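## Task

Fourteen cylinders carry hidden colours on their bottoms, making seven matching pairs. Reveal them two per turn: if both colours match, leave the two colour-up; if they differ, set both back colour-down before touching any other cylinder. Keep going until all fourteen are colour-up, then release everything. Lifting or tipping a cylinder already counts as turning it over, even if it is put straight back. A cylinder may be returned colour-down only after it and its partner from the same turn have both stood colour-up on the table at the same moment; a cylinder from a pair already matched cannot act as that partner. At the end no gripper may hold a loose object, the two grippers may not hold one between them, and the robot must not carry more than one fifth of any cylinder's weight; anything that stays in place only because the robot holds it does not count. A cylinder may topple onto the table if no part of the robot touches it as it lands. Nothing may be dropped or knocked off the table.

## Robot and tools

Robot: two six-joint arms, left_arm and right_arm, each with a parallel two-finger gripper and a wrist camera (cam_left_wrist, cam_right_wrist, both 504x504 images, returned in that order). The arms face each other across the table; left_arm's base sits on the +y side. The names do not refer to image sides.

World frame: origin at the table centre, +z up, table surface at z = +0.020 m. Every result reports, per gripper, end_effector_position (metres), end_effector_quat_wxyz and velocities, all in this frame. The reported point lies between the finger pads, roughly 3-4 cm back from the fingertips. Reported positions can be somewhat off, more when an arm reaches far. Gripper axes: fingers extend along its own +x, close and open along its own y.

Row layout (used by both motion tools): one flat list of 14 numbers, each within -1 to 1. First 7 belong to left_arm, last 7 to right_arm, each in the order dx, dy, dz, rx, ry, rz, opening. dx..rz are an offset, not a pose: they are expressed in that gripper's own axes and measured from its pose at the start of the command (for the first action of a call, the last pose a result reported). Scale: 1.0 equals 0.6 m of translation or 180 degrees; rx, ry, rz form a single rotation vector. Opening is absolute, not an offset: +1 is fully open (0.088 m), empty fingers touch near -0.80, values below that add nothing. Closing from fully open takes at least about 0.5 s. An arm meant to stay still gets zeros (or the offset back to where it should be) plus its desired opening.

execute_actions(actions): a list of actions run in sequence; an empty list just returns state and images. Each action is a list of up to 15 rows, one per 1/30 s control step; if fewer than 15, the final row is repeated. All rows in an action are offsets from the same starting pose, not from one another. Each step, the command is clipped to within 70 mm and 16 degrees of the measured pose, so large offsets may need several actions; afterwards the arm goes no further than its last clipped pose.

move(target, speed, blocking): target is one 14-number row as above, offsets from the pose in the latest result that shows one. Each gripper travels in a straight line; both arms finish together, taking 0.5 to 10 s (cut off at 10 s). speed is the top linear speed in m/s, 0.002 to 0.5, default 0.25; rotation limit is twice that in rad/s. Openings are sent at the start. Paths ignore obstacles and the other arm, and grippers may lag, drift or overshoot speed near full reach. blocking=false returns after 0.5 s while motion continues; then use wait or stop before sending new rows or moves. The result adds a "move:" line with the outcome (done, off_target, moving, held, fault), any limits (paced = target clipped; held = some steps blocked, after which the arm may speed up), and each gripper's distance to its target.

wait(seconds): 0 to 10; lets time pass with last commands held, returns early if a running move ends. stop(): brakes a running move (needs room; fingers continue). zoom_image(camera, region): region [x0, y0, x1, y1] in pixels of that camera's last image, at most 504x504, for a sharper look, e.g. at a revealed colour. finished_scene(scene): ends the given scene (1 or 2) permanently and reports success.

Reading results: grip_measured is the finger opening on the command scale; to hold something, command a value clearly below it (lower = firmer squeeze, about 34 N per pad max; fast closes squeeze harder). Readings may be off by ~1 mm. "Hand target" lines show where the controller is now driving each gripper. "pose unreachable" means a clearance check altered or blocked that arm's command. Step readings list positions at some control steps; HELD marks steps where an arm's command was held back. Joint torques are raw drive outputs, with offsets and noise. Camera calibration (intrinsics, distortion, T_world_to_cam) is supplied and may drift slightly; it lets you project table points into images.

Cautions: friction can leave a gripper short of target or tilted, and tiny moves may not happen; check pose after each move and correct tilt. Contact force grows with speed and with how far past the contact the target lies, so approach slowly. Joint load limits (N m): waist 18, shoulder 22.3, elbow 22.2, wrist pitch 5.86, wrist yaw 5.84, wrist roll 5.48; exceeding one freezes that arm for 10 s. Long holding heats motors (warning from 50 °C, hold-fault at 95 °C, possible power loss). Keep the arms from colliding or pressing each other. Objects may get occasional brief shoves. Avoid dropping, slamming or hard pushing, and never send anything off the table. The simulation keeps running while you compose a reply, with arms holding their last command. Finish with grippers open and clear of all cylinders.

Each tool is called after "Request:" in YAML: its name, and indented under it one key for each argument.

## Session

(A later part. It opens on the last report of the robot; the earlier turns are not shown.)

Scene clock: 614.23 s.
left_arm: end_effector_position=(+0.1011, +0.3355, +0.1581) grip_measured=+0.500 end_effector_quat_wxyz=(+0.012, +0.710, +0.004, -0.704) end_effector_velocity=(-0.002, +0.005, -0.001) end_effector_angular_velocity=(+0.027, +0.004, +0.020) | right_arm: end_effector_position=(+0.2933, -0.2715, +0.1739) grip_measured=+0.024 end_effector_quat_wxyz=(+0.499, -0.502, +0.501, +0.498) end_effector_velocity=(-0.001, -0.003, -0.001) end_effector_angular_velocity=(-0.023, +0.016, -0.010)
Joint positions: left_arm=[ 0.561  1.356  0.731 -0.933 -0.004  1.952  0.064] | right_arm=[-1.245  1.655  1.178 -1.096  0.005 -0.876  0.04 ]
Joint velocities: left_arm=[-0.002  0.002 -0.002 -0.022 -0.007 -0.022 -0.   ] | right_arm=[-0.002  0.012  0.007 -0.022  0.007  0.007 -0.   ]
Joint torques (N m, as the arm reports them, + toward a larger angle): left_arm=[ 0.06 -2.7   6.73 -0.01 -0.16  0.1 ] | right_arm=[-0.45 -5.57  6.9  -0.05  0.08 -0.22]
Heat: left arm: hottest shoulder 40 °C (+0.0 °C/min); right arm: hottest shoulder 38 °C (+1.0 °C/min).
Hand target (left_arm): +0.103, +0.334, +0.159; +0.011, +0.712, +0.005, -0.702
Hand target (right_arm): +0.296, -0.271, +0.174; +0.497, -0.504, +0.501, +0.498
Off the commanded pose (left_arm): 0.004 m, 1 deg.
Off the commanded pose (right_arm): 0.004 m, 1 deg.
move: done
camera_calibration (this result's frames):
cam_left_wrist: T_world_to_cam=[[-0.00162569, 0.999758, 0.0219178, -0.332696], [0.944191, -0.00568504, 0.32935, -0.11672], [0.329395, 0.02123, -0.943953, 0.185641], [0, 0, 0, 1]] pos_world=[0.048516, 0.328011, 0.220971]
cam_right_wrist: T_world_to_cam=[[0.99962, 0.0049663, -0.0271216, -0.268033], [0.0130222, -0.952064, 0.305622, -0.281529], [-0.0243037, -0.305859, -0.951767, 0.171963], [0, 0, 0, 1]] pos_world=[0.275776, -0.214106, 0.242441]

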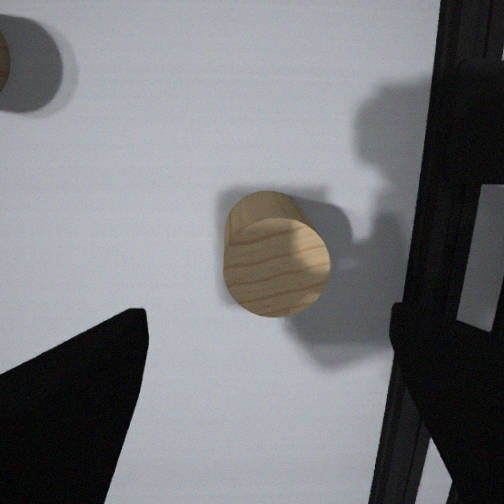

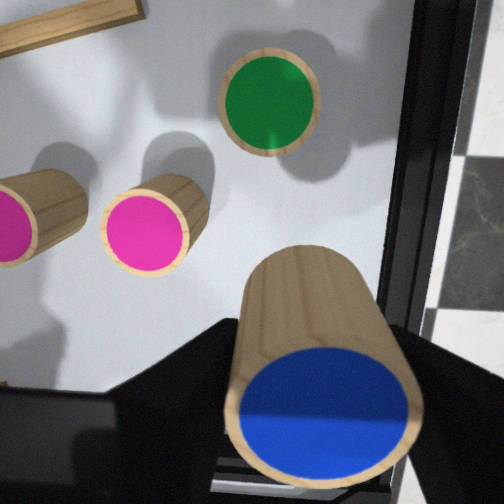

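Request:
move:
  target: [0.151,-0.014,-0.012,0,-0.003,0,0.5, 0.17,0,0,0,-0.002,-0.003,-0.4]
  speed: 0.1

Request:
move:
  target: [0,0,0,0,0,0,0.5, 0,0,0,0,0,0,0.28]

Request:
move:
  target: [0,0,0,0,0,0,-0.4, -0.15,0,0,0,0,0,0.28]

Request:
move:
  target: [-0.15,0,0,0,0,0,-0.4, 0,0,0,0,0,0,0.28]

Request:
move:
  target: [-0.185,0.503,0.142,0,0,0.503,-0.4, -0.165,0.443,0.268,0,-0.497,0,1]
  speed: 0.4

Scene clock: 619.57 s.
left_arm: end_effector_position=(+0.1106, +0.3422, +0.0699) grip_measured=+0.500 end_effector_quat_wxyz=(+0.013, +0.710, +0.003, -0.704) end_effector_velocity=(-0.000, +0.002, -0.001) end_effector_angular_velocity=(+0.014, -0.001, +0.005) | right_arm: end_effector_position=(+0.2965, -0.2691, +0.0775) grip_measured=+0.024 end_effector_quat_wxyz=(+0.510, -0.503, +0.490, +0.497) end_effector_velocity=(+0.002, -0.001, -0.003) end_effector_angular_velocity=(-0.002, -0.011, +0.019)
Joint positions: left_arm=[ 0.62   1.599  0.513 -0.467 -0.002  2.01   0.063] | right_arm=[-1.245  1.806  0.932 -0.669  0.007 -0.877  0.04 ]
Joint velocities: left_arm=[-0.002  0.007  0.002 -0.007 -0.007 -0.007 -0.   ] | right_arm=[-0.002  0.007 -0.007  0.022  0.007 -0.022  0.   ]
Joint torques (N m, as the arm reports them, + toward a larger angle): left_arm=[ 0.29 -2.99  3.7   0.46  0.27  0.14] | right_arm=[-0.02 -5.88  3.29  0.31 -0.05 -0.04]
Heat: left arm: hottest shoulder 40 °C (-1.0 °C/min); right arm: hottest shoulder 38 °C (+1.0 °C/min).
Hand target (left_arm): +0.109, +0.344, +0.068; +0.012, +0.707, +0.004, -0.707
Hand target (right_arm): +0.293, -0.272, +0.072; +0.503, -0.503, +0.497, +0.497
Off the commanded pose (left_arm): 0.003 m, 1 deg.
Off the commanded pose (right_arm): 0.007 m, 1 deg.
move: done
camera_calibration (this result's frames):
cam_left_wrist: T_world_to_cam=[[-0.00236583, 0.999835, 0.0180007, -0.337033], [0.944115, -0.00369994, 0.329596, -0.0972431], [0.329609, 0.0177745, -0.94395, 0.100262], [0, 0, 0, 1]] pos_world=[0.0579641, 0.334835, 0.13276]
cam_right_wrist: T_world_to_cam=[[0.999978, 0.00599316, -0.00283553, -0.275536], [0.00655594, -0.95759, 0.288061, -0.248023], [-0.000988883, -0.288073, -0.957608, 0.0793629], [0, 0, 0, 1]] pos_world=[0.277235, -0.212991, 0.146663]

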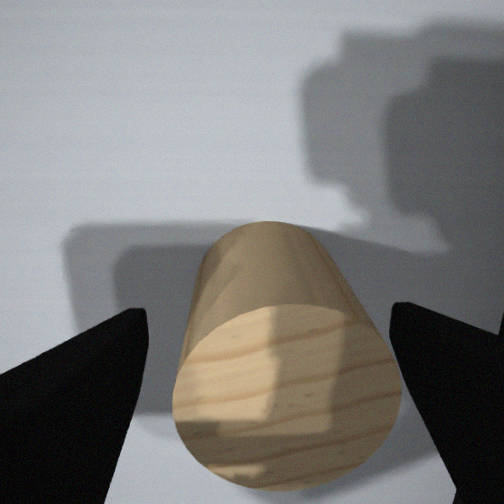

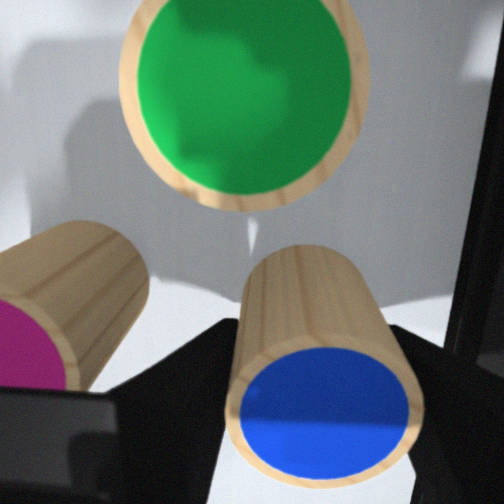

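Scene clock: 620.20 s.
left_arm: end_effector_position=(+0.1106, +0.3421, +0.0699) grip_measured=+0.500 end_effector_quat_wxyz=(+0.014, +0.710, +0.003, -0.704) end_effector_velocity=(-0.002, +0.005, -0.000) end_effector_angular_velocity=(+0.023, +0.003, +0.005) | right_arm: end_effector_position=(+0.2965, -0.2691, +0.0775) grip_measured=+0.278 end_effector_quat_wxyz=(+0.510, -0.503, +0.490, +0.497) end_effector_velocity=(-0.004, -0.003, +0.000) end_effector_angular_velocity=(-0.009, +0.021, +0.005)
Joint positions: left_arm=[ 0.62   1.599  0.513 -0.467 -0.002  2.01   0.063] | right_arm=[-1.245  1.806  0.932 -0.669  0.007 -0.877  0.053]
Joint velocities: left_arm=[-0.002 -0.002 -0.002 -0.022 -0.007 -0.007 -0.   ] | right_arm=[-0.002 -0.002 -0.002 -0.022 -0.007 -0.007  0.001]
Joint torques (N m, as the arm reports them, + toward a larger angle): left_arm=[-0.11 -3.61  4.32  0.25  0.07  0.02] | right_arm=[ 0.09 -7.11  4.56  0.13 -0.04 -0.03]
Heat: left arm: hottest shoulder 39 °C (-2.0 °C/min); right arm: hottest shoulder 38 °C (+1.0 °C/min).
Hand target (left_arm): +0.111, +0.342, +0.070; +0.014, +0.710, +0.003, -0.704
Hand target (right_arm): +0.296, -0.269, +0.078; +0.510, -0.503, +0.490, +0.497
Off the commanded pose (left_arm): 0.000 m, 0 deg.
Off the commanded pose (right_arm): 0.000 m, 0 deg.
move: done
camera_calibration (this result's frames):
cam_left_wrist: T_world_to_cam=[[-0.00236887, 0.999841, 0.017659, -0.336936], [0.944058, -0.00358742, 0.329759, -0.0973225], [0.32977, 0.0174523, -0.9439, 0.100341], [0, 0, 0, 1]] pos_world=[0.0579905, 0.334782, 0.132755]
cam_right_wrist: T_world_to_cam=[[0.999978, 0.00599316, -0.00283553, -0.275536], [0.00655594, -0.95759, 0.288061, -0.248023], [-0.000988883, -0.288073, -0.957608, 0.0793629], [0, 0, 0, 1]] pos_world=[0.277235, -0.212991, 0.146663]

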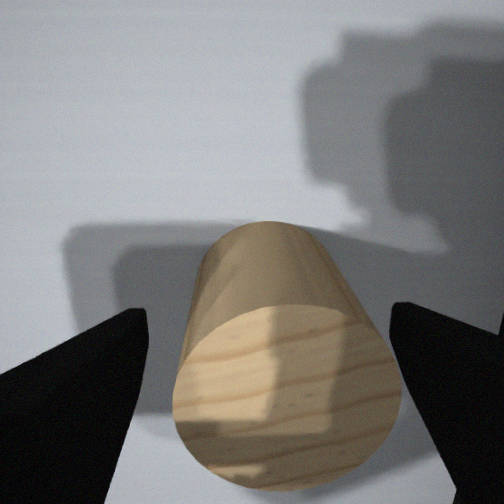

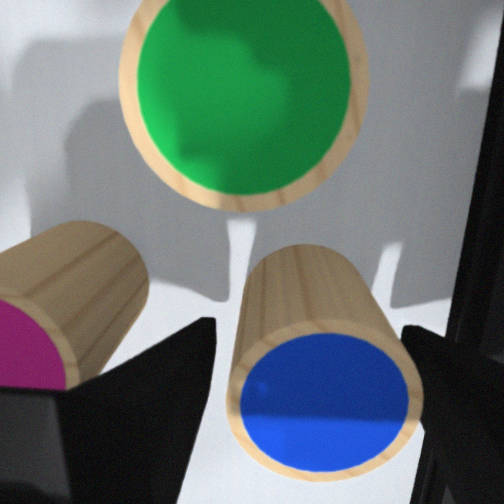

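Scene clock: 621.10 s.
left_arm: end_effector_position=(+0.1106, +0.3423, +0.0699) grip_measured=+0.034 end_effector_quat_wxyz=(+0.013, +0.710, +0.004, -0.704) end_effector_velocity=(+0.001, +0.005, -0.001) end_effector_angular_velocity=(+0.021, -0.014, +0.005) | right_arm: end_effector_position=(+0.2925, -0.2724, +0.1626) grip_measured=+0.280 end_effector_quat_wxyz=(+0.504, -0.503, +0.495, +0.497) end_effector_velocity=(-0.002, -0.001, +0.002) end_effector_angular_velocity=(-0.002, +0.014, -0.010)
Joint positions: left_arm=[ 0.62   1.599  0.513 -0.468 -0.002  2.01   0.041] | right_arm=[-1.245  1.65   1.126 -1.033  0.007 -0.877  0.053]
Joint velocities: left_arm=[-0.002 -0.002 -0.007 -0.007 -0.022 -0.007  0.   ] | right_arm=[-0.002 -0.002  0.007 -0.022 -0.007  0.007 -0.   ]
Joint torques (N m, as the arm reports them, + toward a larger angle): left_arm=[-0.13 -3.59  4.34  0.31  0.04  0.01] | right_arm=[ 0.23 -7.38  6.74 -0.07 -0.06  0.03]
Heat: left arm: hottest shoulder 39 °C (-2.0 °C/min); right arm: hottest shoulder 38 °C (+1.0 °C/min).
Hand target (left_arm): +0.111, +0.342, +0.070; +0.014, +0.710, +0.003, -0.704
Hand target (right_arm): +0.294, -0.270, +0.167; +0.509, -0.503, +0.490, +0.497
Off the commanded pose (left_arm): 0.000 m, 0 deg.
Off the commanded pose (right_arm): 0.006 m, 1 deg.
move: done
camera_calibration (this result's frames):
cam_left_wrist: T_world_to_cam=[[-0.00237208, 0.999819, 0.0188535, -0.337261], [0.944115, -0.00397519, 0.329594, -0.0971254], [0.329609, 0.0185817, -0.943935, 0.0999863], [0, 0, 0, 1]] pos_world=[0.0579411, 0.334956, 0.132751]
cam_right_wrist: T_world_to_cam=[[0.99988, 0.00591147, -0.0143243, -0.269469], [0.00990082, -0.954804, 0.29707, -0.277331], [-0.0119208, -0.297176, -0.954748, 0.160161], [0, 0, 0, 1]] pos_world=[0.274092, -0.215608, 0.231441]

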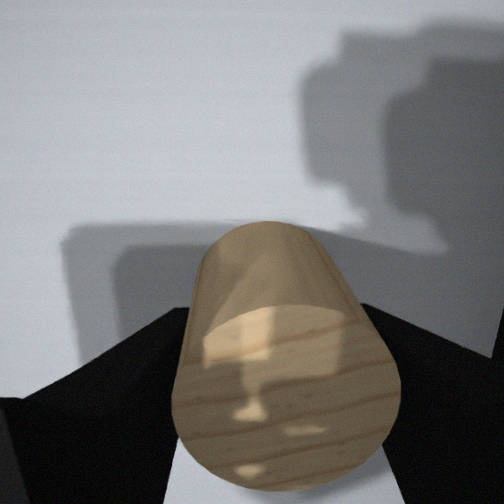

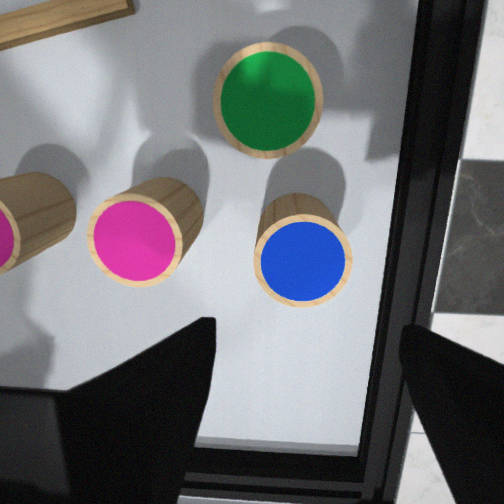

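Scene clock: 622.03 s.
left_arm: end_effector_position=(+0.1086, +0.3459, +0.1553) grip_measured=+0.033 end_effector_quat_wxyz=(+0.008, +0.708, +0.008, -0.706) end_effector_velocity=(+0.002, +0.002, +0.004) end_effector_angular_velocity=(+0.012, -0.019, +0.020) | right_arm: end_effector_position=(+0.2925, -0.2724, +0.1626) grip_measured=+0.280 end_effector_quat_wxyz=(+0.504, -0.503, +0.495, +0.497) end_effector_velocity=(-0.003, -0.002, -0.001) end_effector_angular_velocity=(-0.002, +0.014, +0.005)
Joint positions: left_arm=[ 0.619  1.346  0.712 -0.936 -0.002  2.01   0.041] | right_arm=[-1.245  1.65   1.126 -1.033  0.007 -0.877  0.053]
Joint velocities: left_arm=[-0.002 -0.007  0.012 -0.022 -0.022 -0.022  0.   ] | right_arm=[-0.002 -0.002 -0.007 -0.007 -0.007 -0.007 -0.   ]
Joint torques (N m, as the arm reports them, + toward a larger angle): left_arm=[-0.24 -3.87  6.69 -0.03  0.06 -0.07] | right_arm=[ 0.06 -6.72  5.46  0.11 -0.03 -0.01]
Heat: left arm: hottest shoulder 39 °C (-2.0 °C/min); right arm: hottest shoulder 38 °C (+1.0 °C/min).
Hand target (left_arm): +0.110, +0.343, +0.160; +0.013, +0.710, +0.004, -0.704
Hand target (right_arm): +0.293, -0.272, +0.163; +0.504, -0.503, +0.495, +0.497
Off the commanded pose (left_arm): 0.005 m, 1 deg.
Off the commanded pose (right_arm): 0.000 m, 0 deg.
move: done
camera_calibration (this result's frames):
cam_left_wrist: T_world_to_cam=[[-0.00142328, 0.999448, 0.0331995, -0.344616], [0.946442, -0.00937285, 0.322738, -0.120768], [0.322871, 0.0318807, -0.945906, 0.177643], [0, 0, 0, 1]] pos_world=[0.0564538, 0.33763, 0.218451]
cam_right_wrist: T_world_to_cam=[[0.99988, 0.00591147, -0.0143243, -0.269469], [0.00990082, -0.954804, 0.29707, -0.277331], [-0.0119208, -0.297176, -0.954748, 0.160161], [0, 0, 0, 1]] pos_world=[0.274092, -0.215608, 0.231441]

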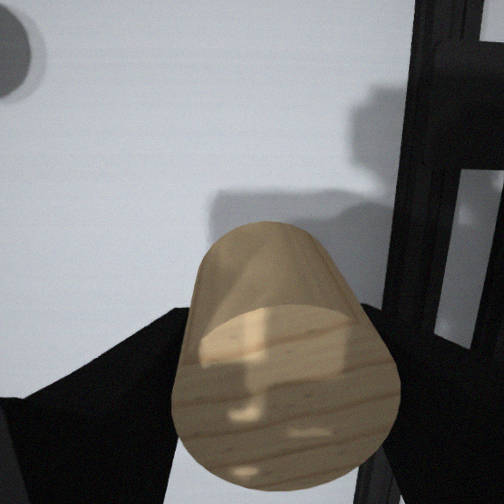

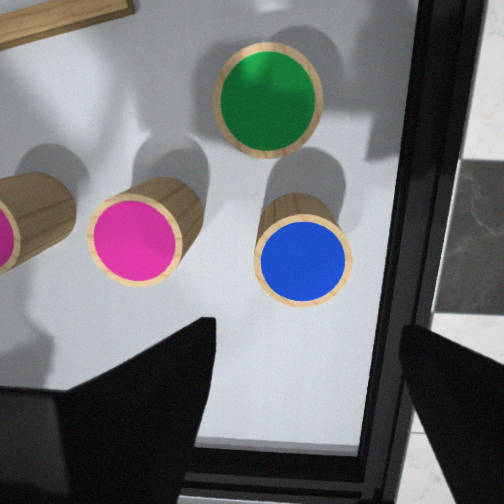

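Scene clock: 624.67 s.
left_arm: end_effector_position=(+0.0293, +0.0457, +0.2628) grip_measured=+0.032 end_effector_quat_wxyz=(+0.501, +0.505, -0.497, -0.497) end_effector_velocity=(-0.000, -0.002, +0.001) end_effector_angular_velocity=(-0.007, +0.007, +0.005) | right_arm: end_effector_position=(+0.0247, -0.1131, +0.2675) grip_measured=+1.000 end_effector_quat_wxyz=(+0.704, +0.009, -0.001, +0.710) end_effector_velocity=(+0.000, +0.001, -0.002) end_effector_angular_velocity=(+0.003, -0.021, -0.005)
Joint positions: left_arm=[0.175 1.888 0.73  1.154 0.006 1.575 0.041] | right_arm=[-0.131  1.306  0.278  1.043  0.229  0.008  0.088]
Joint velocities: left_arm=[-0.002  0.007  0.007  0.007 -0.007 -0.007 -0.   ] | right_arm=[ 0.002  0.017 -0.002  0.022  0.007 -0.022  0.   ]
Joint torques (N m, as the arm reports them, + toward a larger angle): left_arm=[-0.18 -6.07  6.52  2.12 -0.21 -0.14] | right_arm=[ 0.21 -3.26  3.89  1.97  0.1  -0.15]
Heat: left arm: hottest shoulder 39 °C (-2.0 °C/min); right arm: hottest shoulder 38 °C (+1.0 °C/min).
Hand target (left_arm): +0.029, +0.043, +0.265; +0.505, +0.502, -0.498, -0.494
Hand target (right_arm): +0.025, -0.115, +0.260; +0.704, -0.001, +0.001, +0.710
Off the commanded pose (left_arm): 0.005 m, 1 deg.
Off the commanded pose (right_arm): 0.009 m, 2 deg.
move: off_target (right_arm)
camera_calibration (this result's frames):
cam_left_wrist: T_world_to_cam=[[0.0255999, 0.0363257, -0.999012, 0.266201], [0.942661, 0.331782, 0.03622, -0.0233616], [0.33277, -0.942656, -0.0257492, 0.116895], [0, 0, 0, 1]] pos_world=[-0.0236919, 0.108273, 0.269795]
cam_right_wrist: T_world_to_cam=[[0.999275, 0.0375707, -0.00612693, 0.000268598], [0.00488163, -0.286097, -0.958188, 0.257806], [-0.0377527, 0.957464, -0.286073, 0.268105], [0, 0, 0, 1]] pos_world=[0.00859477, -0.182954, 0.323726]

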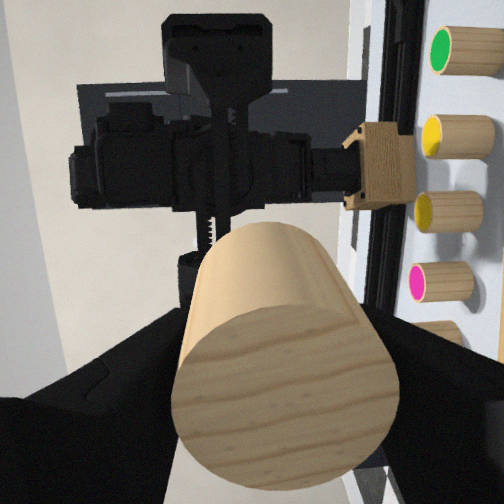

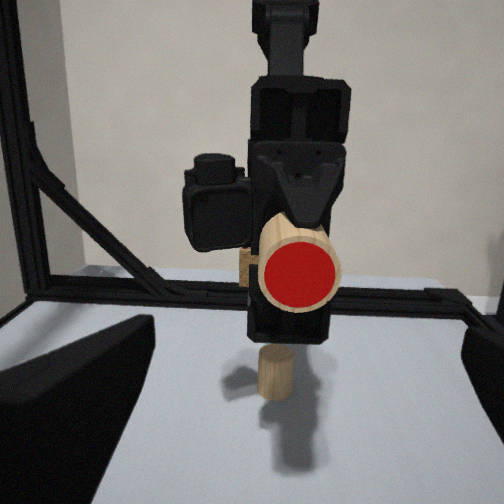

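Request:
move:
  target: [0,0,0,0,0,0,-0.4, 0.193,-0.004,-0.018,0,0.005,0,1]
  speed: 0.15

Request:
move:
  target: [0,0,0,0,0,0,-0.4, 0,0,0,0,0,0,-0.4]

Request:
move:
  target: [0,0,0,0,0,0,1, 0,0,0,0,0,0,-0.4]

Request:
move:
  target: [0,0,0,0,0,0,1, -0.135,0,0,0,0,0,-0.4]

Request:
move:
  target: [-0.276,-0.176,-0.006,0,0,-0.497,0.5, -0.435,-0.385,-0.145,0,0.503,0,-0.4]
  speed: 0.4

Scene clock: 629.37 s.
left_arm: end_effector_position=(+0.0293, +0.0455, +0.2626) grip_measured=+0.033 end_effector_quat_wxyz=(+0.501, +0.505, -0.497, -0.497) end_effector_velocity=(+0.002, +0.002, -0.001) end_effector_angular_velocity=(+0.007, +0.022, +0.010) | right_arm: end_effector_position=(+0.0256, -0.0005, +0.2608) grip_measured=+1.000 end_effector_quat_wxyz=(+0.704, +0.005, +0.001, +0.710) end_effector_velocity=(+0.002, +0.002, +0.000) end_effector_angular_velocity=(-0.002, -0.008, -0.000)
Joint positions: left_arm=[0.175 1.889 0.731 1.155 0.006 1.575 0.041] | right_arm=[-0.22   1.763  0.685  1.084  0.14   0.008  0.088]
Joint velocities: left_arm=[ 0.002 -0.007 -0.007 -0.007 -0.007 -0.022  0.   ] | right_arm=[-0.007  0.002  0.007 -0.007 -0.007 -0.007  0.   ]
Joint torques (N m, as the arm reports them, + toward a larger angle): left_arm=[ 0.01 -6.6   5.42  1.69 -0.01 -0.02] | right_arm=[-0.18 -6.25  6.53  1.59 -0.12  0.09]
Heat: left arm: hottest shoulder 39 °C (-2.0 °C/min); right arm: hottest shoulder 37 °C (+0.0 °C/min).
Hand target (left_arm): +0.029, +0.046, +0.263; +0.501, +0.505, -0.497, -0.497
Hand target (right_arm): +0.026, +0.003, +0.259; +0.704, +0.004, +0.004, +0.710
Off the commanded pose (left_arm): 0.000 m, 0 deg.
Off the commanded pose (right_arm): 0.004 m, 0 deg.
move: done
camera_calibration (this result's frames):
cam_left_wrist: T_world_to_cam=[[0.0255999, 0.0363257, -0.999012, 0.265995], [0.942661, 0.331782, 0.03622, -0.0233118], [0.33277, -0.942656, -0.0257492, 0.116763], [0, 0, 0, 1]] pos_world=[-0.0236895, 0.108139, 0.269583]
cam_right_wrist: T_world_to_cam=[[0.999305, 0.0371357, -0.00326958, -0.00564362], [0.00785921, -0.295595, -0.955281, 0.282722], [-0.0364415, 0.954591, -0.295681, 0.160963], [0, 0, 0, 1]] pos_world=[0.00928347, -0.0698734, 0.317654]

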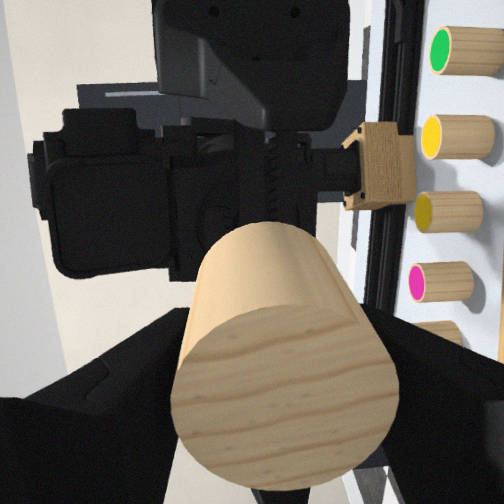

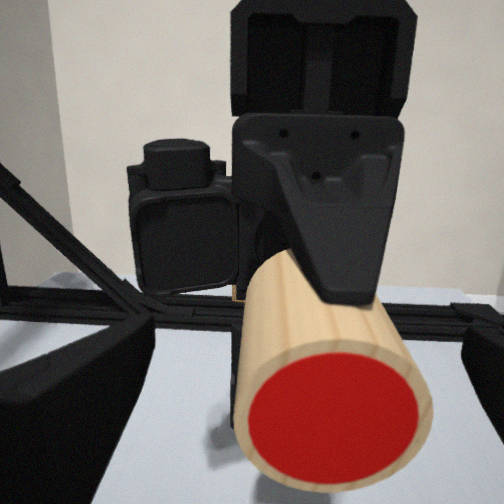

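Scene clock: 629.87 s.
left_arm: end_effector_position=(+0.0286, +0.0455, +0.2626) grip_measured=+0.033 end_effector_quat_wxyz=(+0.500, +0.504, -0.498, -0.497) end_effector_velocity=(-0.002, +0.000, -0.004) end_effector_angular_velocity=(+0.012, +0.008, +0.000) | right_arm: end_effector_position=(+0.0261, -0.0005, +0.2607) grip_measured=+0.026 end_effector_quat_wxyz=(+0.705, +0.005, +0.001, +0.709) end_effector_velocity=(+0.002, -0.000, -0.001) end_effector_angular_velocity=(-0.007, -0.023, -0.000)
Joint positions: left_arm=[0.174 1.889 0.731 1.155 0.007 1.575 0.041] | right_arm=[-0.221  1.764  0.685  1.084  0.141  0.008  0.04 ]
Joint velocities: left_arm=[-0.007  0.002 -0.002 -0.007 -0.007 -0.007 -0.   ] | right_arm=[-0.007 -0.002 -0.002 -0.007 -0.007 -0.022 -0.   ]
Joint torques (N m, as the arm reports them, + toward a larger angle): left_arm=[ 0.13 -6.63  5.35  1.75  0.   -0.03] | right_arm=[ 0.13 -7.49  5.39  1.85 -0.03 -0.02]
Heat: left arm: hottest shoulder 39 °C (-2.0 °C/min); right arm: hottest shoulder 37 °C (+0.0 °C/min).
Hand target (left_arm): +0.029, +0.046, +0.263; +0.501, +0.505, -0.497, -0.497
Hand target (right_arm): +0.025, -0.001, +0.261; +0.704, +0.005, +0.001, +0.710
Off the commanded pose (left_arm): 0.001 m, 0 deg.
Off the commanded pose (right_arm): 0.001 m, 0 deg.
move: done
camera_calibration (this result's frames):
cam_left_wrist: T_world_to_cam=[[0.0256663, 0.0362768, -0.999012, 0.266013], [0.943292, 0.329983, 0.0362173, -0.0226246], [0.330971, -0.943289, -0.0257501, 0.117053], [0, 0, 0, 1]] pos_world=[-0.0242271, 0.108231, 0.269583]
cam_right_wrist: T_world_to_cam=[[0.999374, 0.0352284, -0.00323251, -0.00617309], [0.00734356, -0.29597, -0.955169, 0.282562], [-0.0346058, 0.954547, -0.296044, 0.160918], [0, 0, 0, 1]] pos_world=[0.00966292, -0.0697567, 0.317513]

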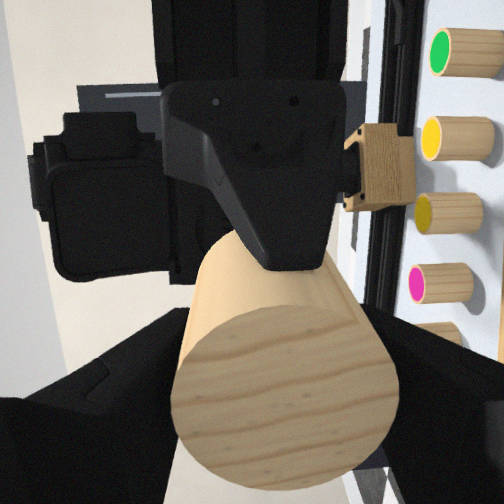

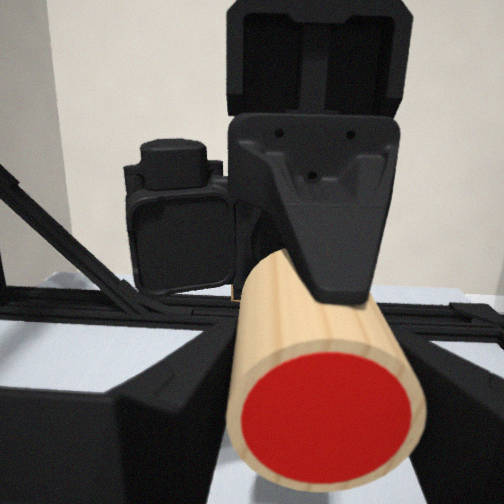

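Scene clock: 630.57 s.
left_arm: end_effector_position=(+0.0286, +0.0455, +0.2626) grip_measured=+1.000 end_effector_quat_wxyz=(+0.500, +0.504, -0.498, -0.497) end_effector_velocity=(-0.002, +0.001, -0.005) end_effector_angular_velocity=(+0.022, -0.007, -0.010) | right_arm: end_effector_position=(+0.0261, -0.0005, +0.2607) grip_measured=+0.025 end_effector_quat_wxyz=(+0.705, +0.005, +0.001, +0.709) end_effector_velocity=(-0.004, -0.001, -0.001) end_effector_angular_velocity=(-0.007, -0.009, +0.024)
Joint positions: left_arm=[0.174 1.889 0.731 1.155 0.007 1.575 0.088] | right_arm=[-0.221  1.764  0.685  1.084  0.141  0.008  0.04 ]
Joint velocities: left_arm=[-0.002 -0.002 -0.002 -0.022  0.007  0.007  0.   ] | right_arm=[ 0.002 -0.002 -0.002 -0.007 -0.022 -0.007 -0.   ]
Joint torques (N m, as the arm reports them, + toward a larger angle): left_arm=[-0.06 -6.48  5.34  1.74 -0.04 -0.05] | right_arm=[ 0.07 -7.51  5.36  1.86  0.    0.  ]
Heat: left arm: hottest shoulder 39 °C (-2.0 °C/min); right arm: hottest shoulder 37 °C (+0.0 °C/min).
Hand target (left_arm): +0.029, +0.046, +0.263; +0.500, +0.504, -0.498, -0.497
Hand target (right_arm): +0.026, -0.000, +0.261; +0.705, +0.005, +0.001, +0.709
Off the commanded pose (left_arm): 0.000 m, 0 deg.
Off the commanded pose (right_arm): 0.000 m, 0 deg.
move: done
camera_calibration (this result's frames):
cam_left_wrist: T_world_to_cam=[[0.0256663, 0.0362768, -0.999012, 0.266013], [0.943292, 0.329983, 0.0362173, -0.0226246], [0.330971, -0.943289, -0.0257501, 0.117053], [0, 0, 0, 1]] pos_world=[-0.0242271, 0.108231, 0.269583]
cam_right_wrist: T_world_to_cam=[[0.999374, 0.0352284, -0.00323251, -0.00617309], [0.00734356, -0.29597, -0.955169, 0.282562], [-0.0346058, 0.954547, -0.296044, 0.160918], [0, 0, 0, 1]] pos_world=[0.00966292, -0.0697567, 0.317513]

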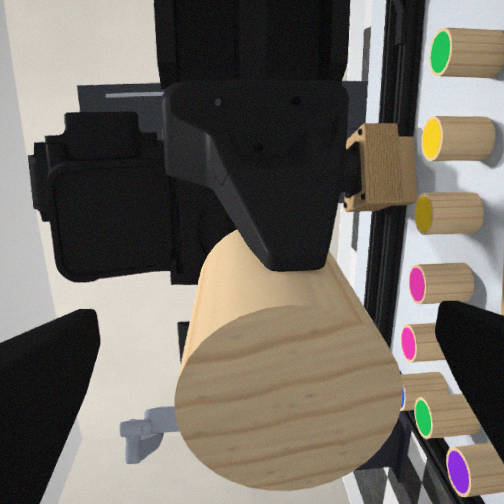

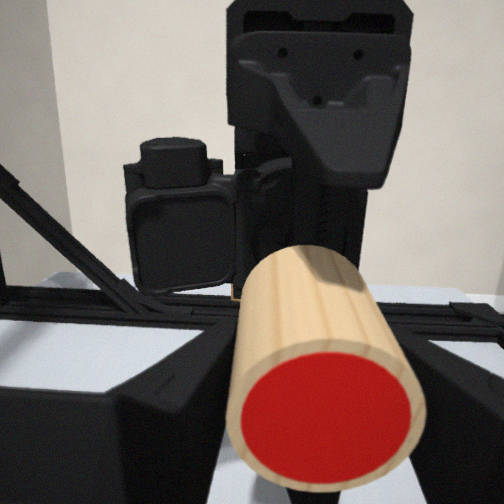

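Scene clock: 631.50 s.
left_arm: end_effector_position=(+0.0286, +0.0455, +0.2626) grip_measured=+1.000 end_effector_quat_wxyz=(+0.500, +0.504, -0.498, -0.497) end_effector_velocity=(-0.002, -0.001, -0.002) end_effector_angular_velocity=(+0.007, +0.007, -0.010) | right_arm: end_effector_position=(+0.0268, -0.0783, +0.2615) grip_measured=+0.025 end_effector_quat_wxyz=(+0.705, +0.006, +0.001, +0.709) end_effector_velocity=(+0.002, -0.003, -0.002) end_effector_angular_velocity=(-0.007, -0.009, -0.000)
Joint positions: left_arm=[0.174 1.889 0.731 1.155 0.007 1.575 0.088] | right_arm=[-0.174  1.488  0.386  1.11   0.187  0.008  0.04 ]
Joint velocities: left_arm=[-0.002  0.002  0.002 -0.007  0.007 -0.007  0.   ] | right_arm=[-0.007 -0.012 -0.012 -0.007 -0.007 -0.007  0.   ]
Joint torques (N m, as the arm reports them, + toward a larger angle): left_arm=[ 0.05 -6.57  5.37  1.75  0.   -0.05] | right_arm=[ 0.37 -6.27  3.85  1.71  0.06  0.  ]
Heat: left arm: hottest shoulder 39 °C (-2.0 °C/min); right arm: hottest shoulder 37 °C (+0.0 °C/min).
Hand target (left_arm): +0.029, +0.046, +0.263; +0.500, +0.504, -0.498, -0.497
Hand target (right_arm): +0.027, -0.081, +0.260; +0.705, +0.005, +0.001, +0.709
Off the commanded pose (left_arm): 0.000 m, 0 deg.
Off the commanded pose (right_arm): 0.003 m, 0 deg.
move: done
camera_calibration (this result's frames):
cam_left_wrist: T_world_to_cam=[[0.0256663, 0.0362768, -0.999012, 0.266013], [0.943292, 0.329983, 0.0362173, -0.0226246], [0.330971, -0.943289, -0.0257501, 0.117053], [0, 0, 0, 1]] pos_world=[-0.0242271, 0.108231, 0.269583]
cam_right_wrist: T_world_to_cam=[[0.999358, 0.035621, -0.00392362, -0.00389152], [0.00669509, -0.29314, -0.956046, 0.260799], [-0.0352055, 0.955406, -0.293191, 0.234792], [0, 0, 0, 1]] pos_world=[0.0104089, -0.147732, 0.31816]

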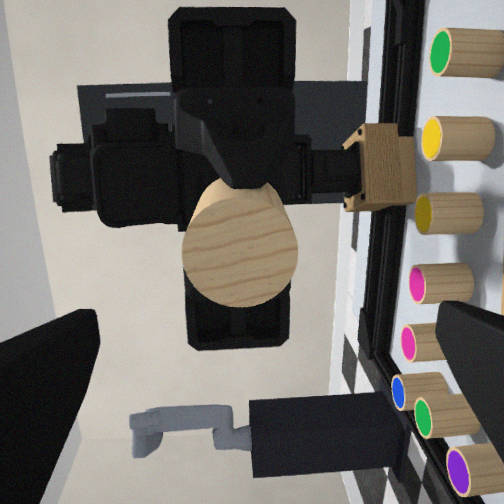

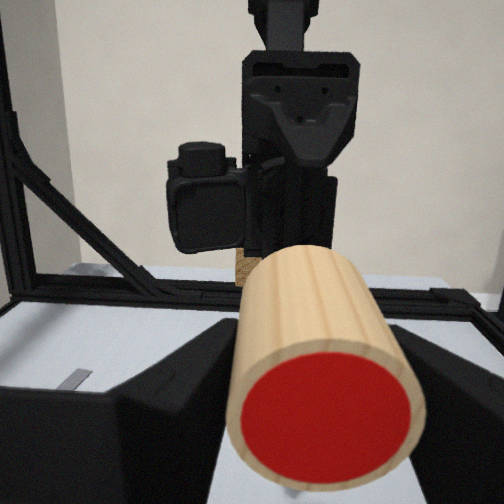

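Scene clock: 634.03 s.
left_arm: end_effector_position=(+0.0285, +0.2128, +0.1572) grip_measured=+0.500 end_effector_quat_wxyz=(+0.009, +0.705, +0.004, -0.709) end_effector_velocity=(+0.003, -0.001, +0.001) end_effector_angular_velocity=(+0.003, -0.022, -0.010) | right_arm: end_effector_position=(+0.2567, -0.3370, +0.1717) grip_measured=+0.025 end_effector_quat_wxyz=(+0.501, -0.501, +0.501, +0.497) end_effector_velocity=(+0.001, -0.003, -0.001) end_effector_angular_velocity=(-0.013, +0.006, +0.015)
Joint positions: left_arm=[ 0.182  1.769  1.136 -0.93   0.006  1.578  0.064] | right_arm=[-1.369  1.391  0.919 -1.097  0.004 -0.996  0.04 ]
Joint velocities: left_arm=[-0.002  0.002  0.007 -0.007 -0.022  0.007 -0.   ] | right_arm=[-0.007  0.007  0.002 -0.007  0.007 -0.022 -0.   ]
Joint torques (N m, as the arm reports them, + toward a larger angle): left_arm=[ 0.23 -5.28  6.53  0.03 -0.14  0.09] | right_arm=[-0.28 -3.8   7.07 -0.11  0.14 -0.23]
Heat: left arm: hottest shoulder 39 °C (-2.0 °C/min); right arm: hottest shoulder 37 °C (+0.0 °C/min).
Hand target (left_arm): +0.030, +0.211, +0.157; +0.008, +0.707, +0.004, -0.707
Hand target (right_arm): +0.260, -0.337, +0.173; +0.500, -0.503, +0.500, +0.497
Off the commanded pose (left_arm): 0.003 m, 1 deg.
Off the commanded pose (right_arm): 0.002 m, 1 deg.
move: done
camera_calibration (this result's frames):
cam_left_wrist: T_world_to_cam=[[0.0037918, 0.999701, 0.024149, -0.210533], [0.948928, -0.0112155, 0.315294, -0.0453326], [0.31547, 0.0217202, -0.948687, 0.212356], [0, 0, 0, 1]] pos_world=[-0.0231765, 0.205349, 0.220837]
cam_right_wrist: T_world_to_cam=[[0.999682, 0.000462981, -0.0251994, -0.232996], [0.0080777, -0.952975, 0.302941, -0.341319], [-0.0238741, -0.303048, -0.952676, 0.149972], [0, 0, 0, 1]] pos_world=[0.23926, -0.279712, 0.240403]

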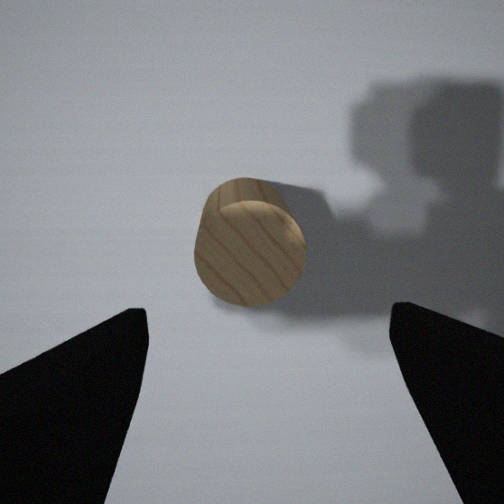

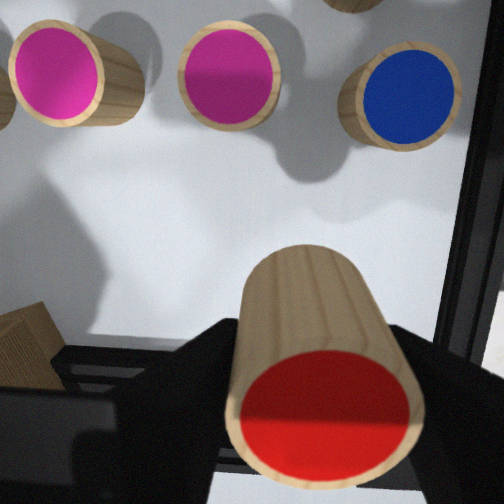

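Request:
move:
  target: [0.145,0.002,-0.003,0,0,0,0.5, 0.171,0,0,0,0,-0.001,-0.4]
  speed: 0.1

Request:
move:
  target: [0,0,0,0,0,0,-0.4, 0,0,0,0,0,0,0.4]

Request:
move:
  target: [-0.15,0,0,0,0,0,-0.4, -0.16,0,0,0,0,0,0.4]

Request:
move:
  target: [-0.183,0.287,0.008,0,0,0.503,-0.4, -0.165,0.38,0.38,0,-0.497,0,1]
  speed: 0.4

Scene clock: 638.17 s.
left_arm: end_effector_position=(+0.0296, +0.2093, +0.0737) grip_measured=+0.500 end_effector_quat_wxyz=(+0.013, +0.705, +0.001, -0.709) end_effector_velocity=(+0.000, -0.002, -0.000) end_effector_angular_velocity=(-0.007, -0.008, -0.010) | right_arm: end_effector_position=(+0.2598, -0.3352, +0.0741) grip_measured=+0.024 end_effector_quat_wxyz=(+0.508, -0.502, +0.494, +0.496) end_effector_velocity=(-0.006, -0.002, -0.001) end_effector_angular_velocity=(-0.009, +0.026, +0.025)
Joint positions: left_arm=[ 0.185  1.948  0.986 -0.592  0.006  1.58   0.063] | right_arm=[-1.369  1.582  0.655 -0.624  0.005 -0.997  0.04 ]
Joint velocities: left_arm=[-0.002  0.002  0.002  0.007 -0.007  0.007  0.   ] | right_arm=[ 0.002  0.002 -0.002 -0.022 -0.007 -0.022 -0.   ]
Joint torques (N m, as the arm reports them, + toward a larger angle): left_arm=[ 0.32 -5.56  4.17  0.42  0.05  0.11] | right_arm=[ 0.05 -3.84  3.08  0.6  -0.02 -0.02]
Heat: left arm: hottest shoulder 39 °C (-1.0 °C/min); right arm: hottest shoulder 36 °C (-2.0 °C/min).
Hand target (left_arm): +0.030, +0.211, +0.070; +0.009, +0.705, +0.003, -0.709
Hand target (right_arm): +0.257, -0.337, +0.069; +0.502, -0.501, +0.500, +0.497
Off the commanded pose (left_arm): 0.004 m, 1 deg.
Off the commanded pose (right_arm): 0.006 m, 1 deg.
move: done
camera_calibration (this result's frames):
cam_left_wrist: T_world_to_cam=[[0.00302362, 0.999877, 0.0153669, -0.204389], [0.948852, -0.00772011, 0.315626, -0.0207622], [0.315706, 0.0136266, -0.948759, 0.134526], [0, 0, 0, 1]] pos_world=[-0.0221525, 0.20237, 0.137327]
cam_right_wrist: T_world_to_cam=[[0.999956, 0.000995595, -0.00936788, -0.239668], [0.00370792, -0.95573, 0.294222, -0.309229], [-0.00866024, -0.294244, -0.955691, 0.056853], [0, 0, 0, 1]] pos_world=[0.241296, -0.278572, 0.143071]

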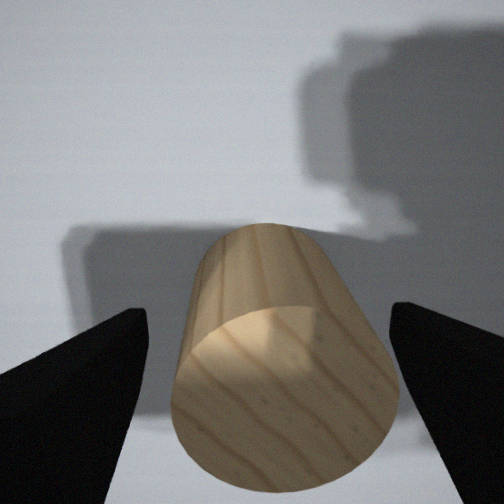

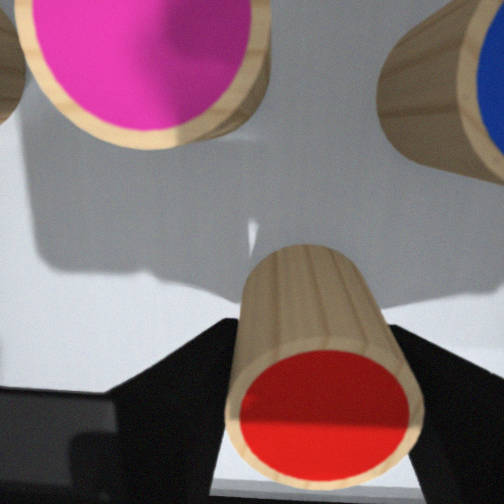

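Scene clock: 638.83 s.
left_arm: end_effector_position=(+0.0296, +0.2091, +0.0737) grip_measured=+0.034 end_effector_quat_wxyz=(+0.013, +0.705, +0.000, -0.709) end_effector_velocity=(+0.000, +0.002, +0.000) end_effector_angular_velocity=(+0.008, -0.007, +0.005) | right_arm: end_effector_position=(+0.2598, -0.3352, +0.0741) grip_measured=+0.398 end_effector_quat_wxyz=(+0.508, -0.502, +0.494, +0.496) end_effector_velocity=(-0.003, +0.001, -0.000) end_effector_angular_velocity=(+0.014, +0.018, +0.005)
Joint positions: left_arm=[ 0.185  1.948  0.986 -0.591  0.006  1.58   0.041] | right_arm=[-1.369  1.582  0.655 -0.624  0.005 -0.997  0.059]
Joint velocities: left_arm=[-0.002 -0.002 -0.002 -0.007 -0.007 -0.007 -0.   ] | right_arm=[-0.002 -0.002 -0.002 -0.007 -0.022 -0.007  0.001]
Joint torques (N m, as the arm reports them, + toward a larger angle): left_arm=[-0.03 -6.25  4.76  0.18  0.07  0.01] | right_arm=[ 0.03 -5.18  4.36  0.12 -0.04 -0.01]
Heat: left arm: hottest shoulder 39 °C (-1.0 °C/min); right arm: hottest shoulder 36 °C (-3.0 °C/min).
Hand target (left_arm): +0.030, +0.209, +0.074; +0.013, +0.705, +0.001, -0.709
Hand target (right_arm): +0.260, -0.335, +0.074; +0.508, -0.502, +0.494, +0.496
Off the commanded pose (left_arm): 0.000 m, 0 deg.
Off the commanded pose (right_arm): 0.000 m, 0 deg.
move: done
camera_calibration (this result's frames):
cam_left_wrist: T_world_to_cam=[[0.00302329, 0.999889, 0.0146044, -0.204169], [0.948846, -0.00747939, 0.315652, -0.0208209], [0.315726, 0.012903, -0.948763, 0.134681], [0, 0, 0, 1]] pos_world=[-0.0221492, 0.202252, 0.137334]
cam_right_wrist: T_world_to_cam=[[0.999956, 0.000995595, -0.00936788, -0.239668], [0.00370792, -0.95573, 0.294222, -0.309229], [-0.00866024, -0.294244, -0.955691, 0.056853], [0, 0, 0, 1]] pos_world=[0.241296, -0.278572, 0.143071]

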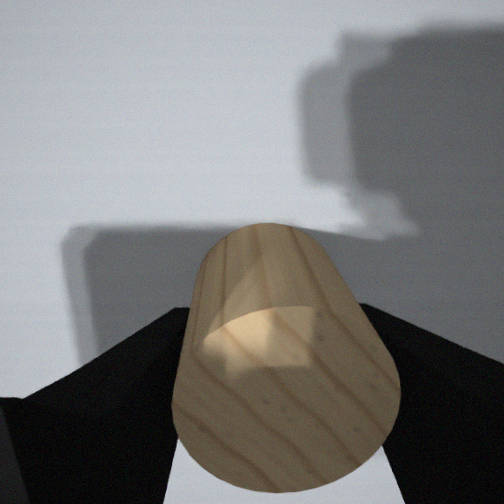

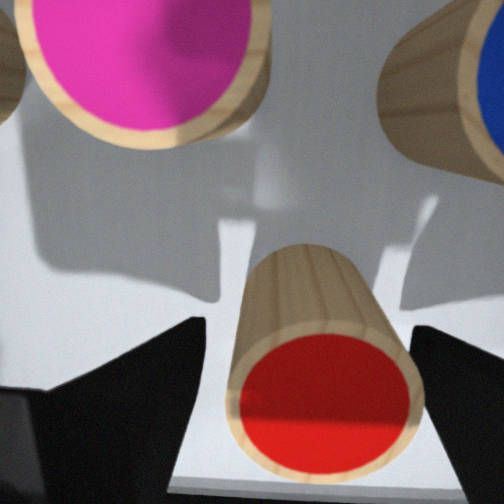

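Scene clock: 639.77 s.
left_arm: end_effector_position=(+0.0294, +0.2135, +0.1576) grip_measured=+0.033 end_effector_quat_wxyz=(+0.006, +0.705, +0.007, -0.709) end_effector_velocity=(+0.000, +0.002, +0.002) end_effector_angular_velocity=(+0.013, -0.007, +0.020) | right_arm: end_effector_position=(+0.2561, -0.3376, +0.1655) grip_measured=+0.400 end_effector_quat_wxyz=(+0.502, -0.501, +0.500, +0.497) end_effector_velocity=(-0.003, +0.002, +0.003) end_effector_angular_velocity=(+0.015, +0.018, +0.005)
Joint positions: left_arm=[ 0.185  1.773  1.143 -0.942  0.006  1.58   0.041] | right_arm=[-1.369  1.393  0.895 -1.069  0.005 -0.997  0.059]
Joint velocities: left_arm=[-0.002 -0.002  0.007 -0.022 -0.007 -0.022  0.   ] | right_arm=[-0.002 -0.002  0.012 -0.022 -0.022 -0.007  0.   ]
Joint torques (N m, as the arm reports them, + toward a larger angle): left_arm=[-0.02 -7.01  6.73 -0.03  0.03  0.02] | right_arm=[ 0.21 -5.42  6.99 -0.05 -0.05  0.03]
Heat: left arm: hottest shoulder 39 °C (-1.0 °C/min); right arm: hottest shoulder 36 °C (-3.0 °C/min).
Hand target (left_arm): +0.030, +0.210, +0.164; +0.013, +0.705, +0.000, -0.709
Hand target (right_arm): +0.258, -0.336, +0.170; +0.507, -0.502, +0.495, +0.496
Off the commanded pose (left_arm): 0.007 m, 1 deg.
Off the commanded pose (right_arm): 0.005 m, 1 deg.
move: done
camera_calibration (this result's frames):
cam_left_wrist: T_world_to_cam=[[0.00303591, 0.999441, 0.033282, -0.212683], [0.949012, -0.013371, 0.314957, -0.0458121], [0.315226, 0.0306288, -0.948522, 0.210524], [0, 0, 0, 1]] pos_world=[-0.0222408, 0.205504, 0.221194]
cam_right_wrist: T_world_to_cam=[[0.999738, 0.000856256, -0.0228629, -0.232881], [0.00773185, -0.953151, 0.302398, -0.339871], [-0.0215329, -0.302495, -0.952908, 0.143503], [0, 0, 0, 1]] pos_world=[0.238538, -0.28034, 0.234197]

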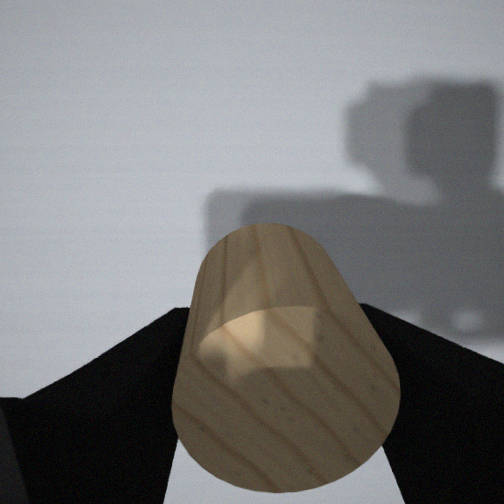

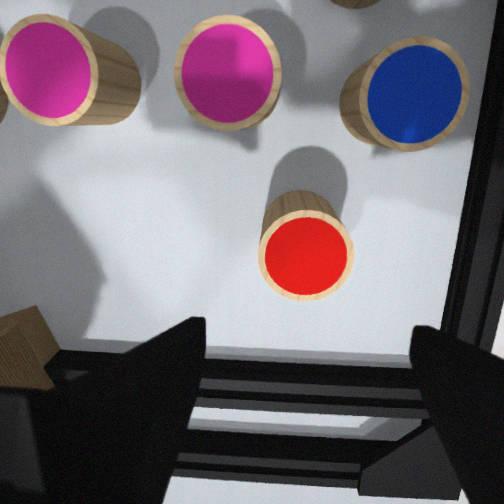

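Scene clock: 642.43 s.
left_arm: end_effector_position=(+0.0280, +0.0445, +0.2650) grip_measured=+0.032 end_effector_quat_wxyz=(+0.501, +0.503, -0.497, -0.498) end_effector_velocity=(-0.002, -0.001, -0.004) end_effector_angular_velocity=(+0.012, +0.007, +0.000) | right_arm: end_effector_position=(+0.0275, -0.1092, +0.2726) grip_measured=+1.000 end_effector_quat_wxyz=(+0.706, +0.011, +0.003, +0.708) end_effector_velocity=(-0.002, -0.000, -0.002) end_effector_angular_velocity=(+0.002, -0.007, +0.010)
Joint positions: left_arm=[0.172 1.884 0.737 1.144 0.006 1.572 0.041] | right_arm=[-0.146  1.293  0.303  1.003  0.219  0.018  0.088]
Joint velocities: left_arm=[-0.007  0.007  0.002 -0.007 -0.007 -0.007 -0.   ] | right_arm=[ 0.002  0.012 -0.007  0.022 -0.007 -0.007  0.   ]
Joint torques (N m, as the arm reports them, + toward a larger angle): left_arm=[-0.38 -5.99  6.6   2.12 -0.18 -0.14] | right_arm=[ 0.37 -3.19  4.1   1.99  0.13 -0.18]
Heat: left arm: hottest shoulder 39 °C (-1.0 °C/min); right arm: hottest shoulder 36 °C (-4.1 °C/min).
Hand target (left_arm): +0.028, +0.042, +0.268; +0.505, +0.500, -0.499, -0.496
Hand target (right_arm): +0.027, -0.111, +0.265; +0.706, +0.001, +0.006, +0.708
Off the commanded pose (left_arm): 0.004 m, 1 deg.
Off the commanded pose (right_arm): 0.010 m, 2 deg.
move: off_target (right_arm)
camera_calibration (this result's frames):
cam_left_wrist: T_world_to_cam=[[0.0222839, 0.0350842, -0.999136, 0.268667], [0.943657, 0.329314, 0.0326102, -0.0208318], [0.330174, -0.943568, -0.025769, 0.116362], [0, 0, 0, 1]] pos_world=[-0.0247485, 0.10723, 0.272112]
cam_right_wrist: T_world_to_cam=[[0.999342, 0.0330857, -0.0148629, -0.000683187], [-0.00465759, -0.289326, -0.957219, 0.263386], [-0.0359705, 0.956659, -0.288981, 0.266573], [0, 0, 0, 1]] pos_world=[0.0114982, -0.178792, 0.329142]

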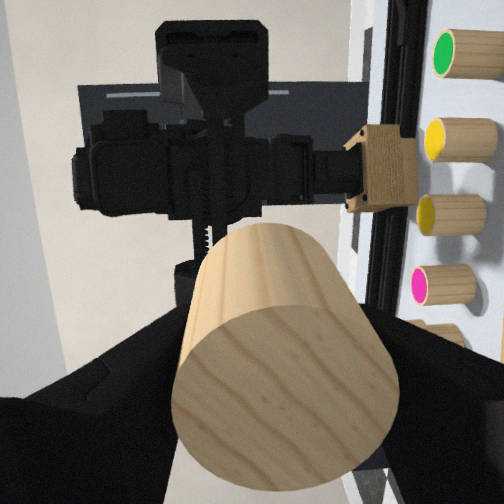

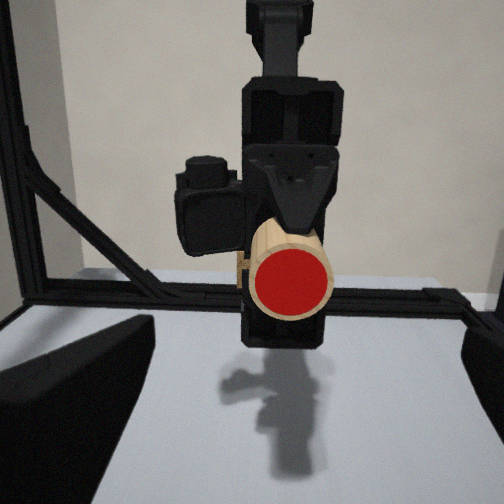

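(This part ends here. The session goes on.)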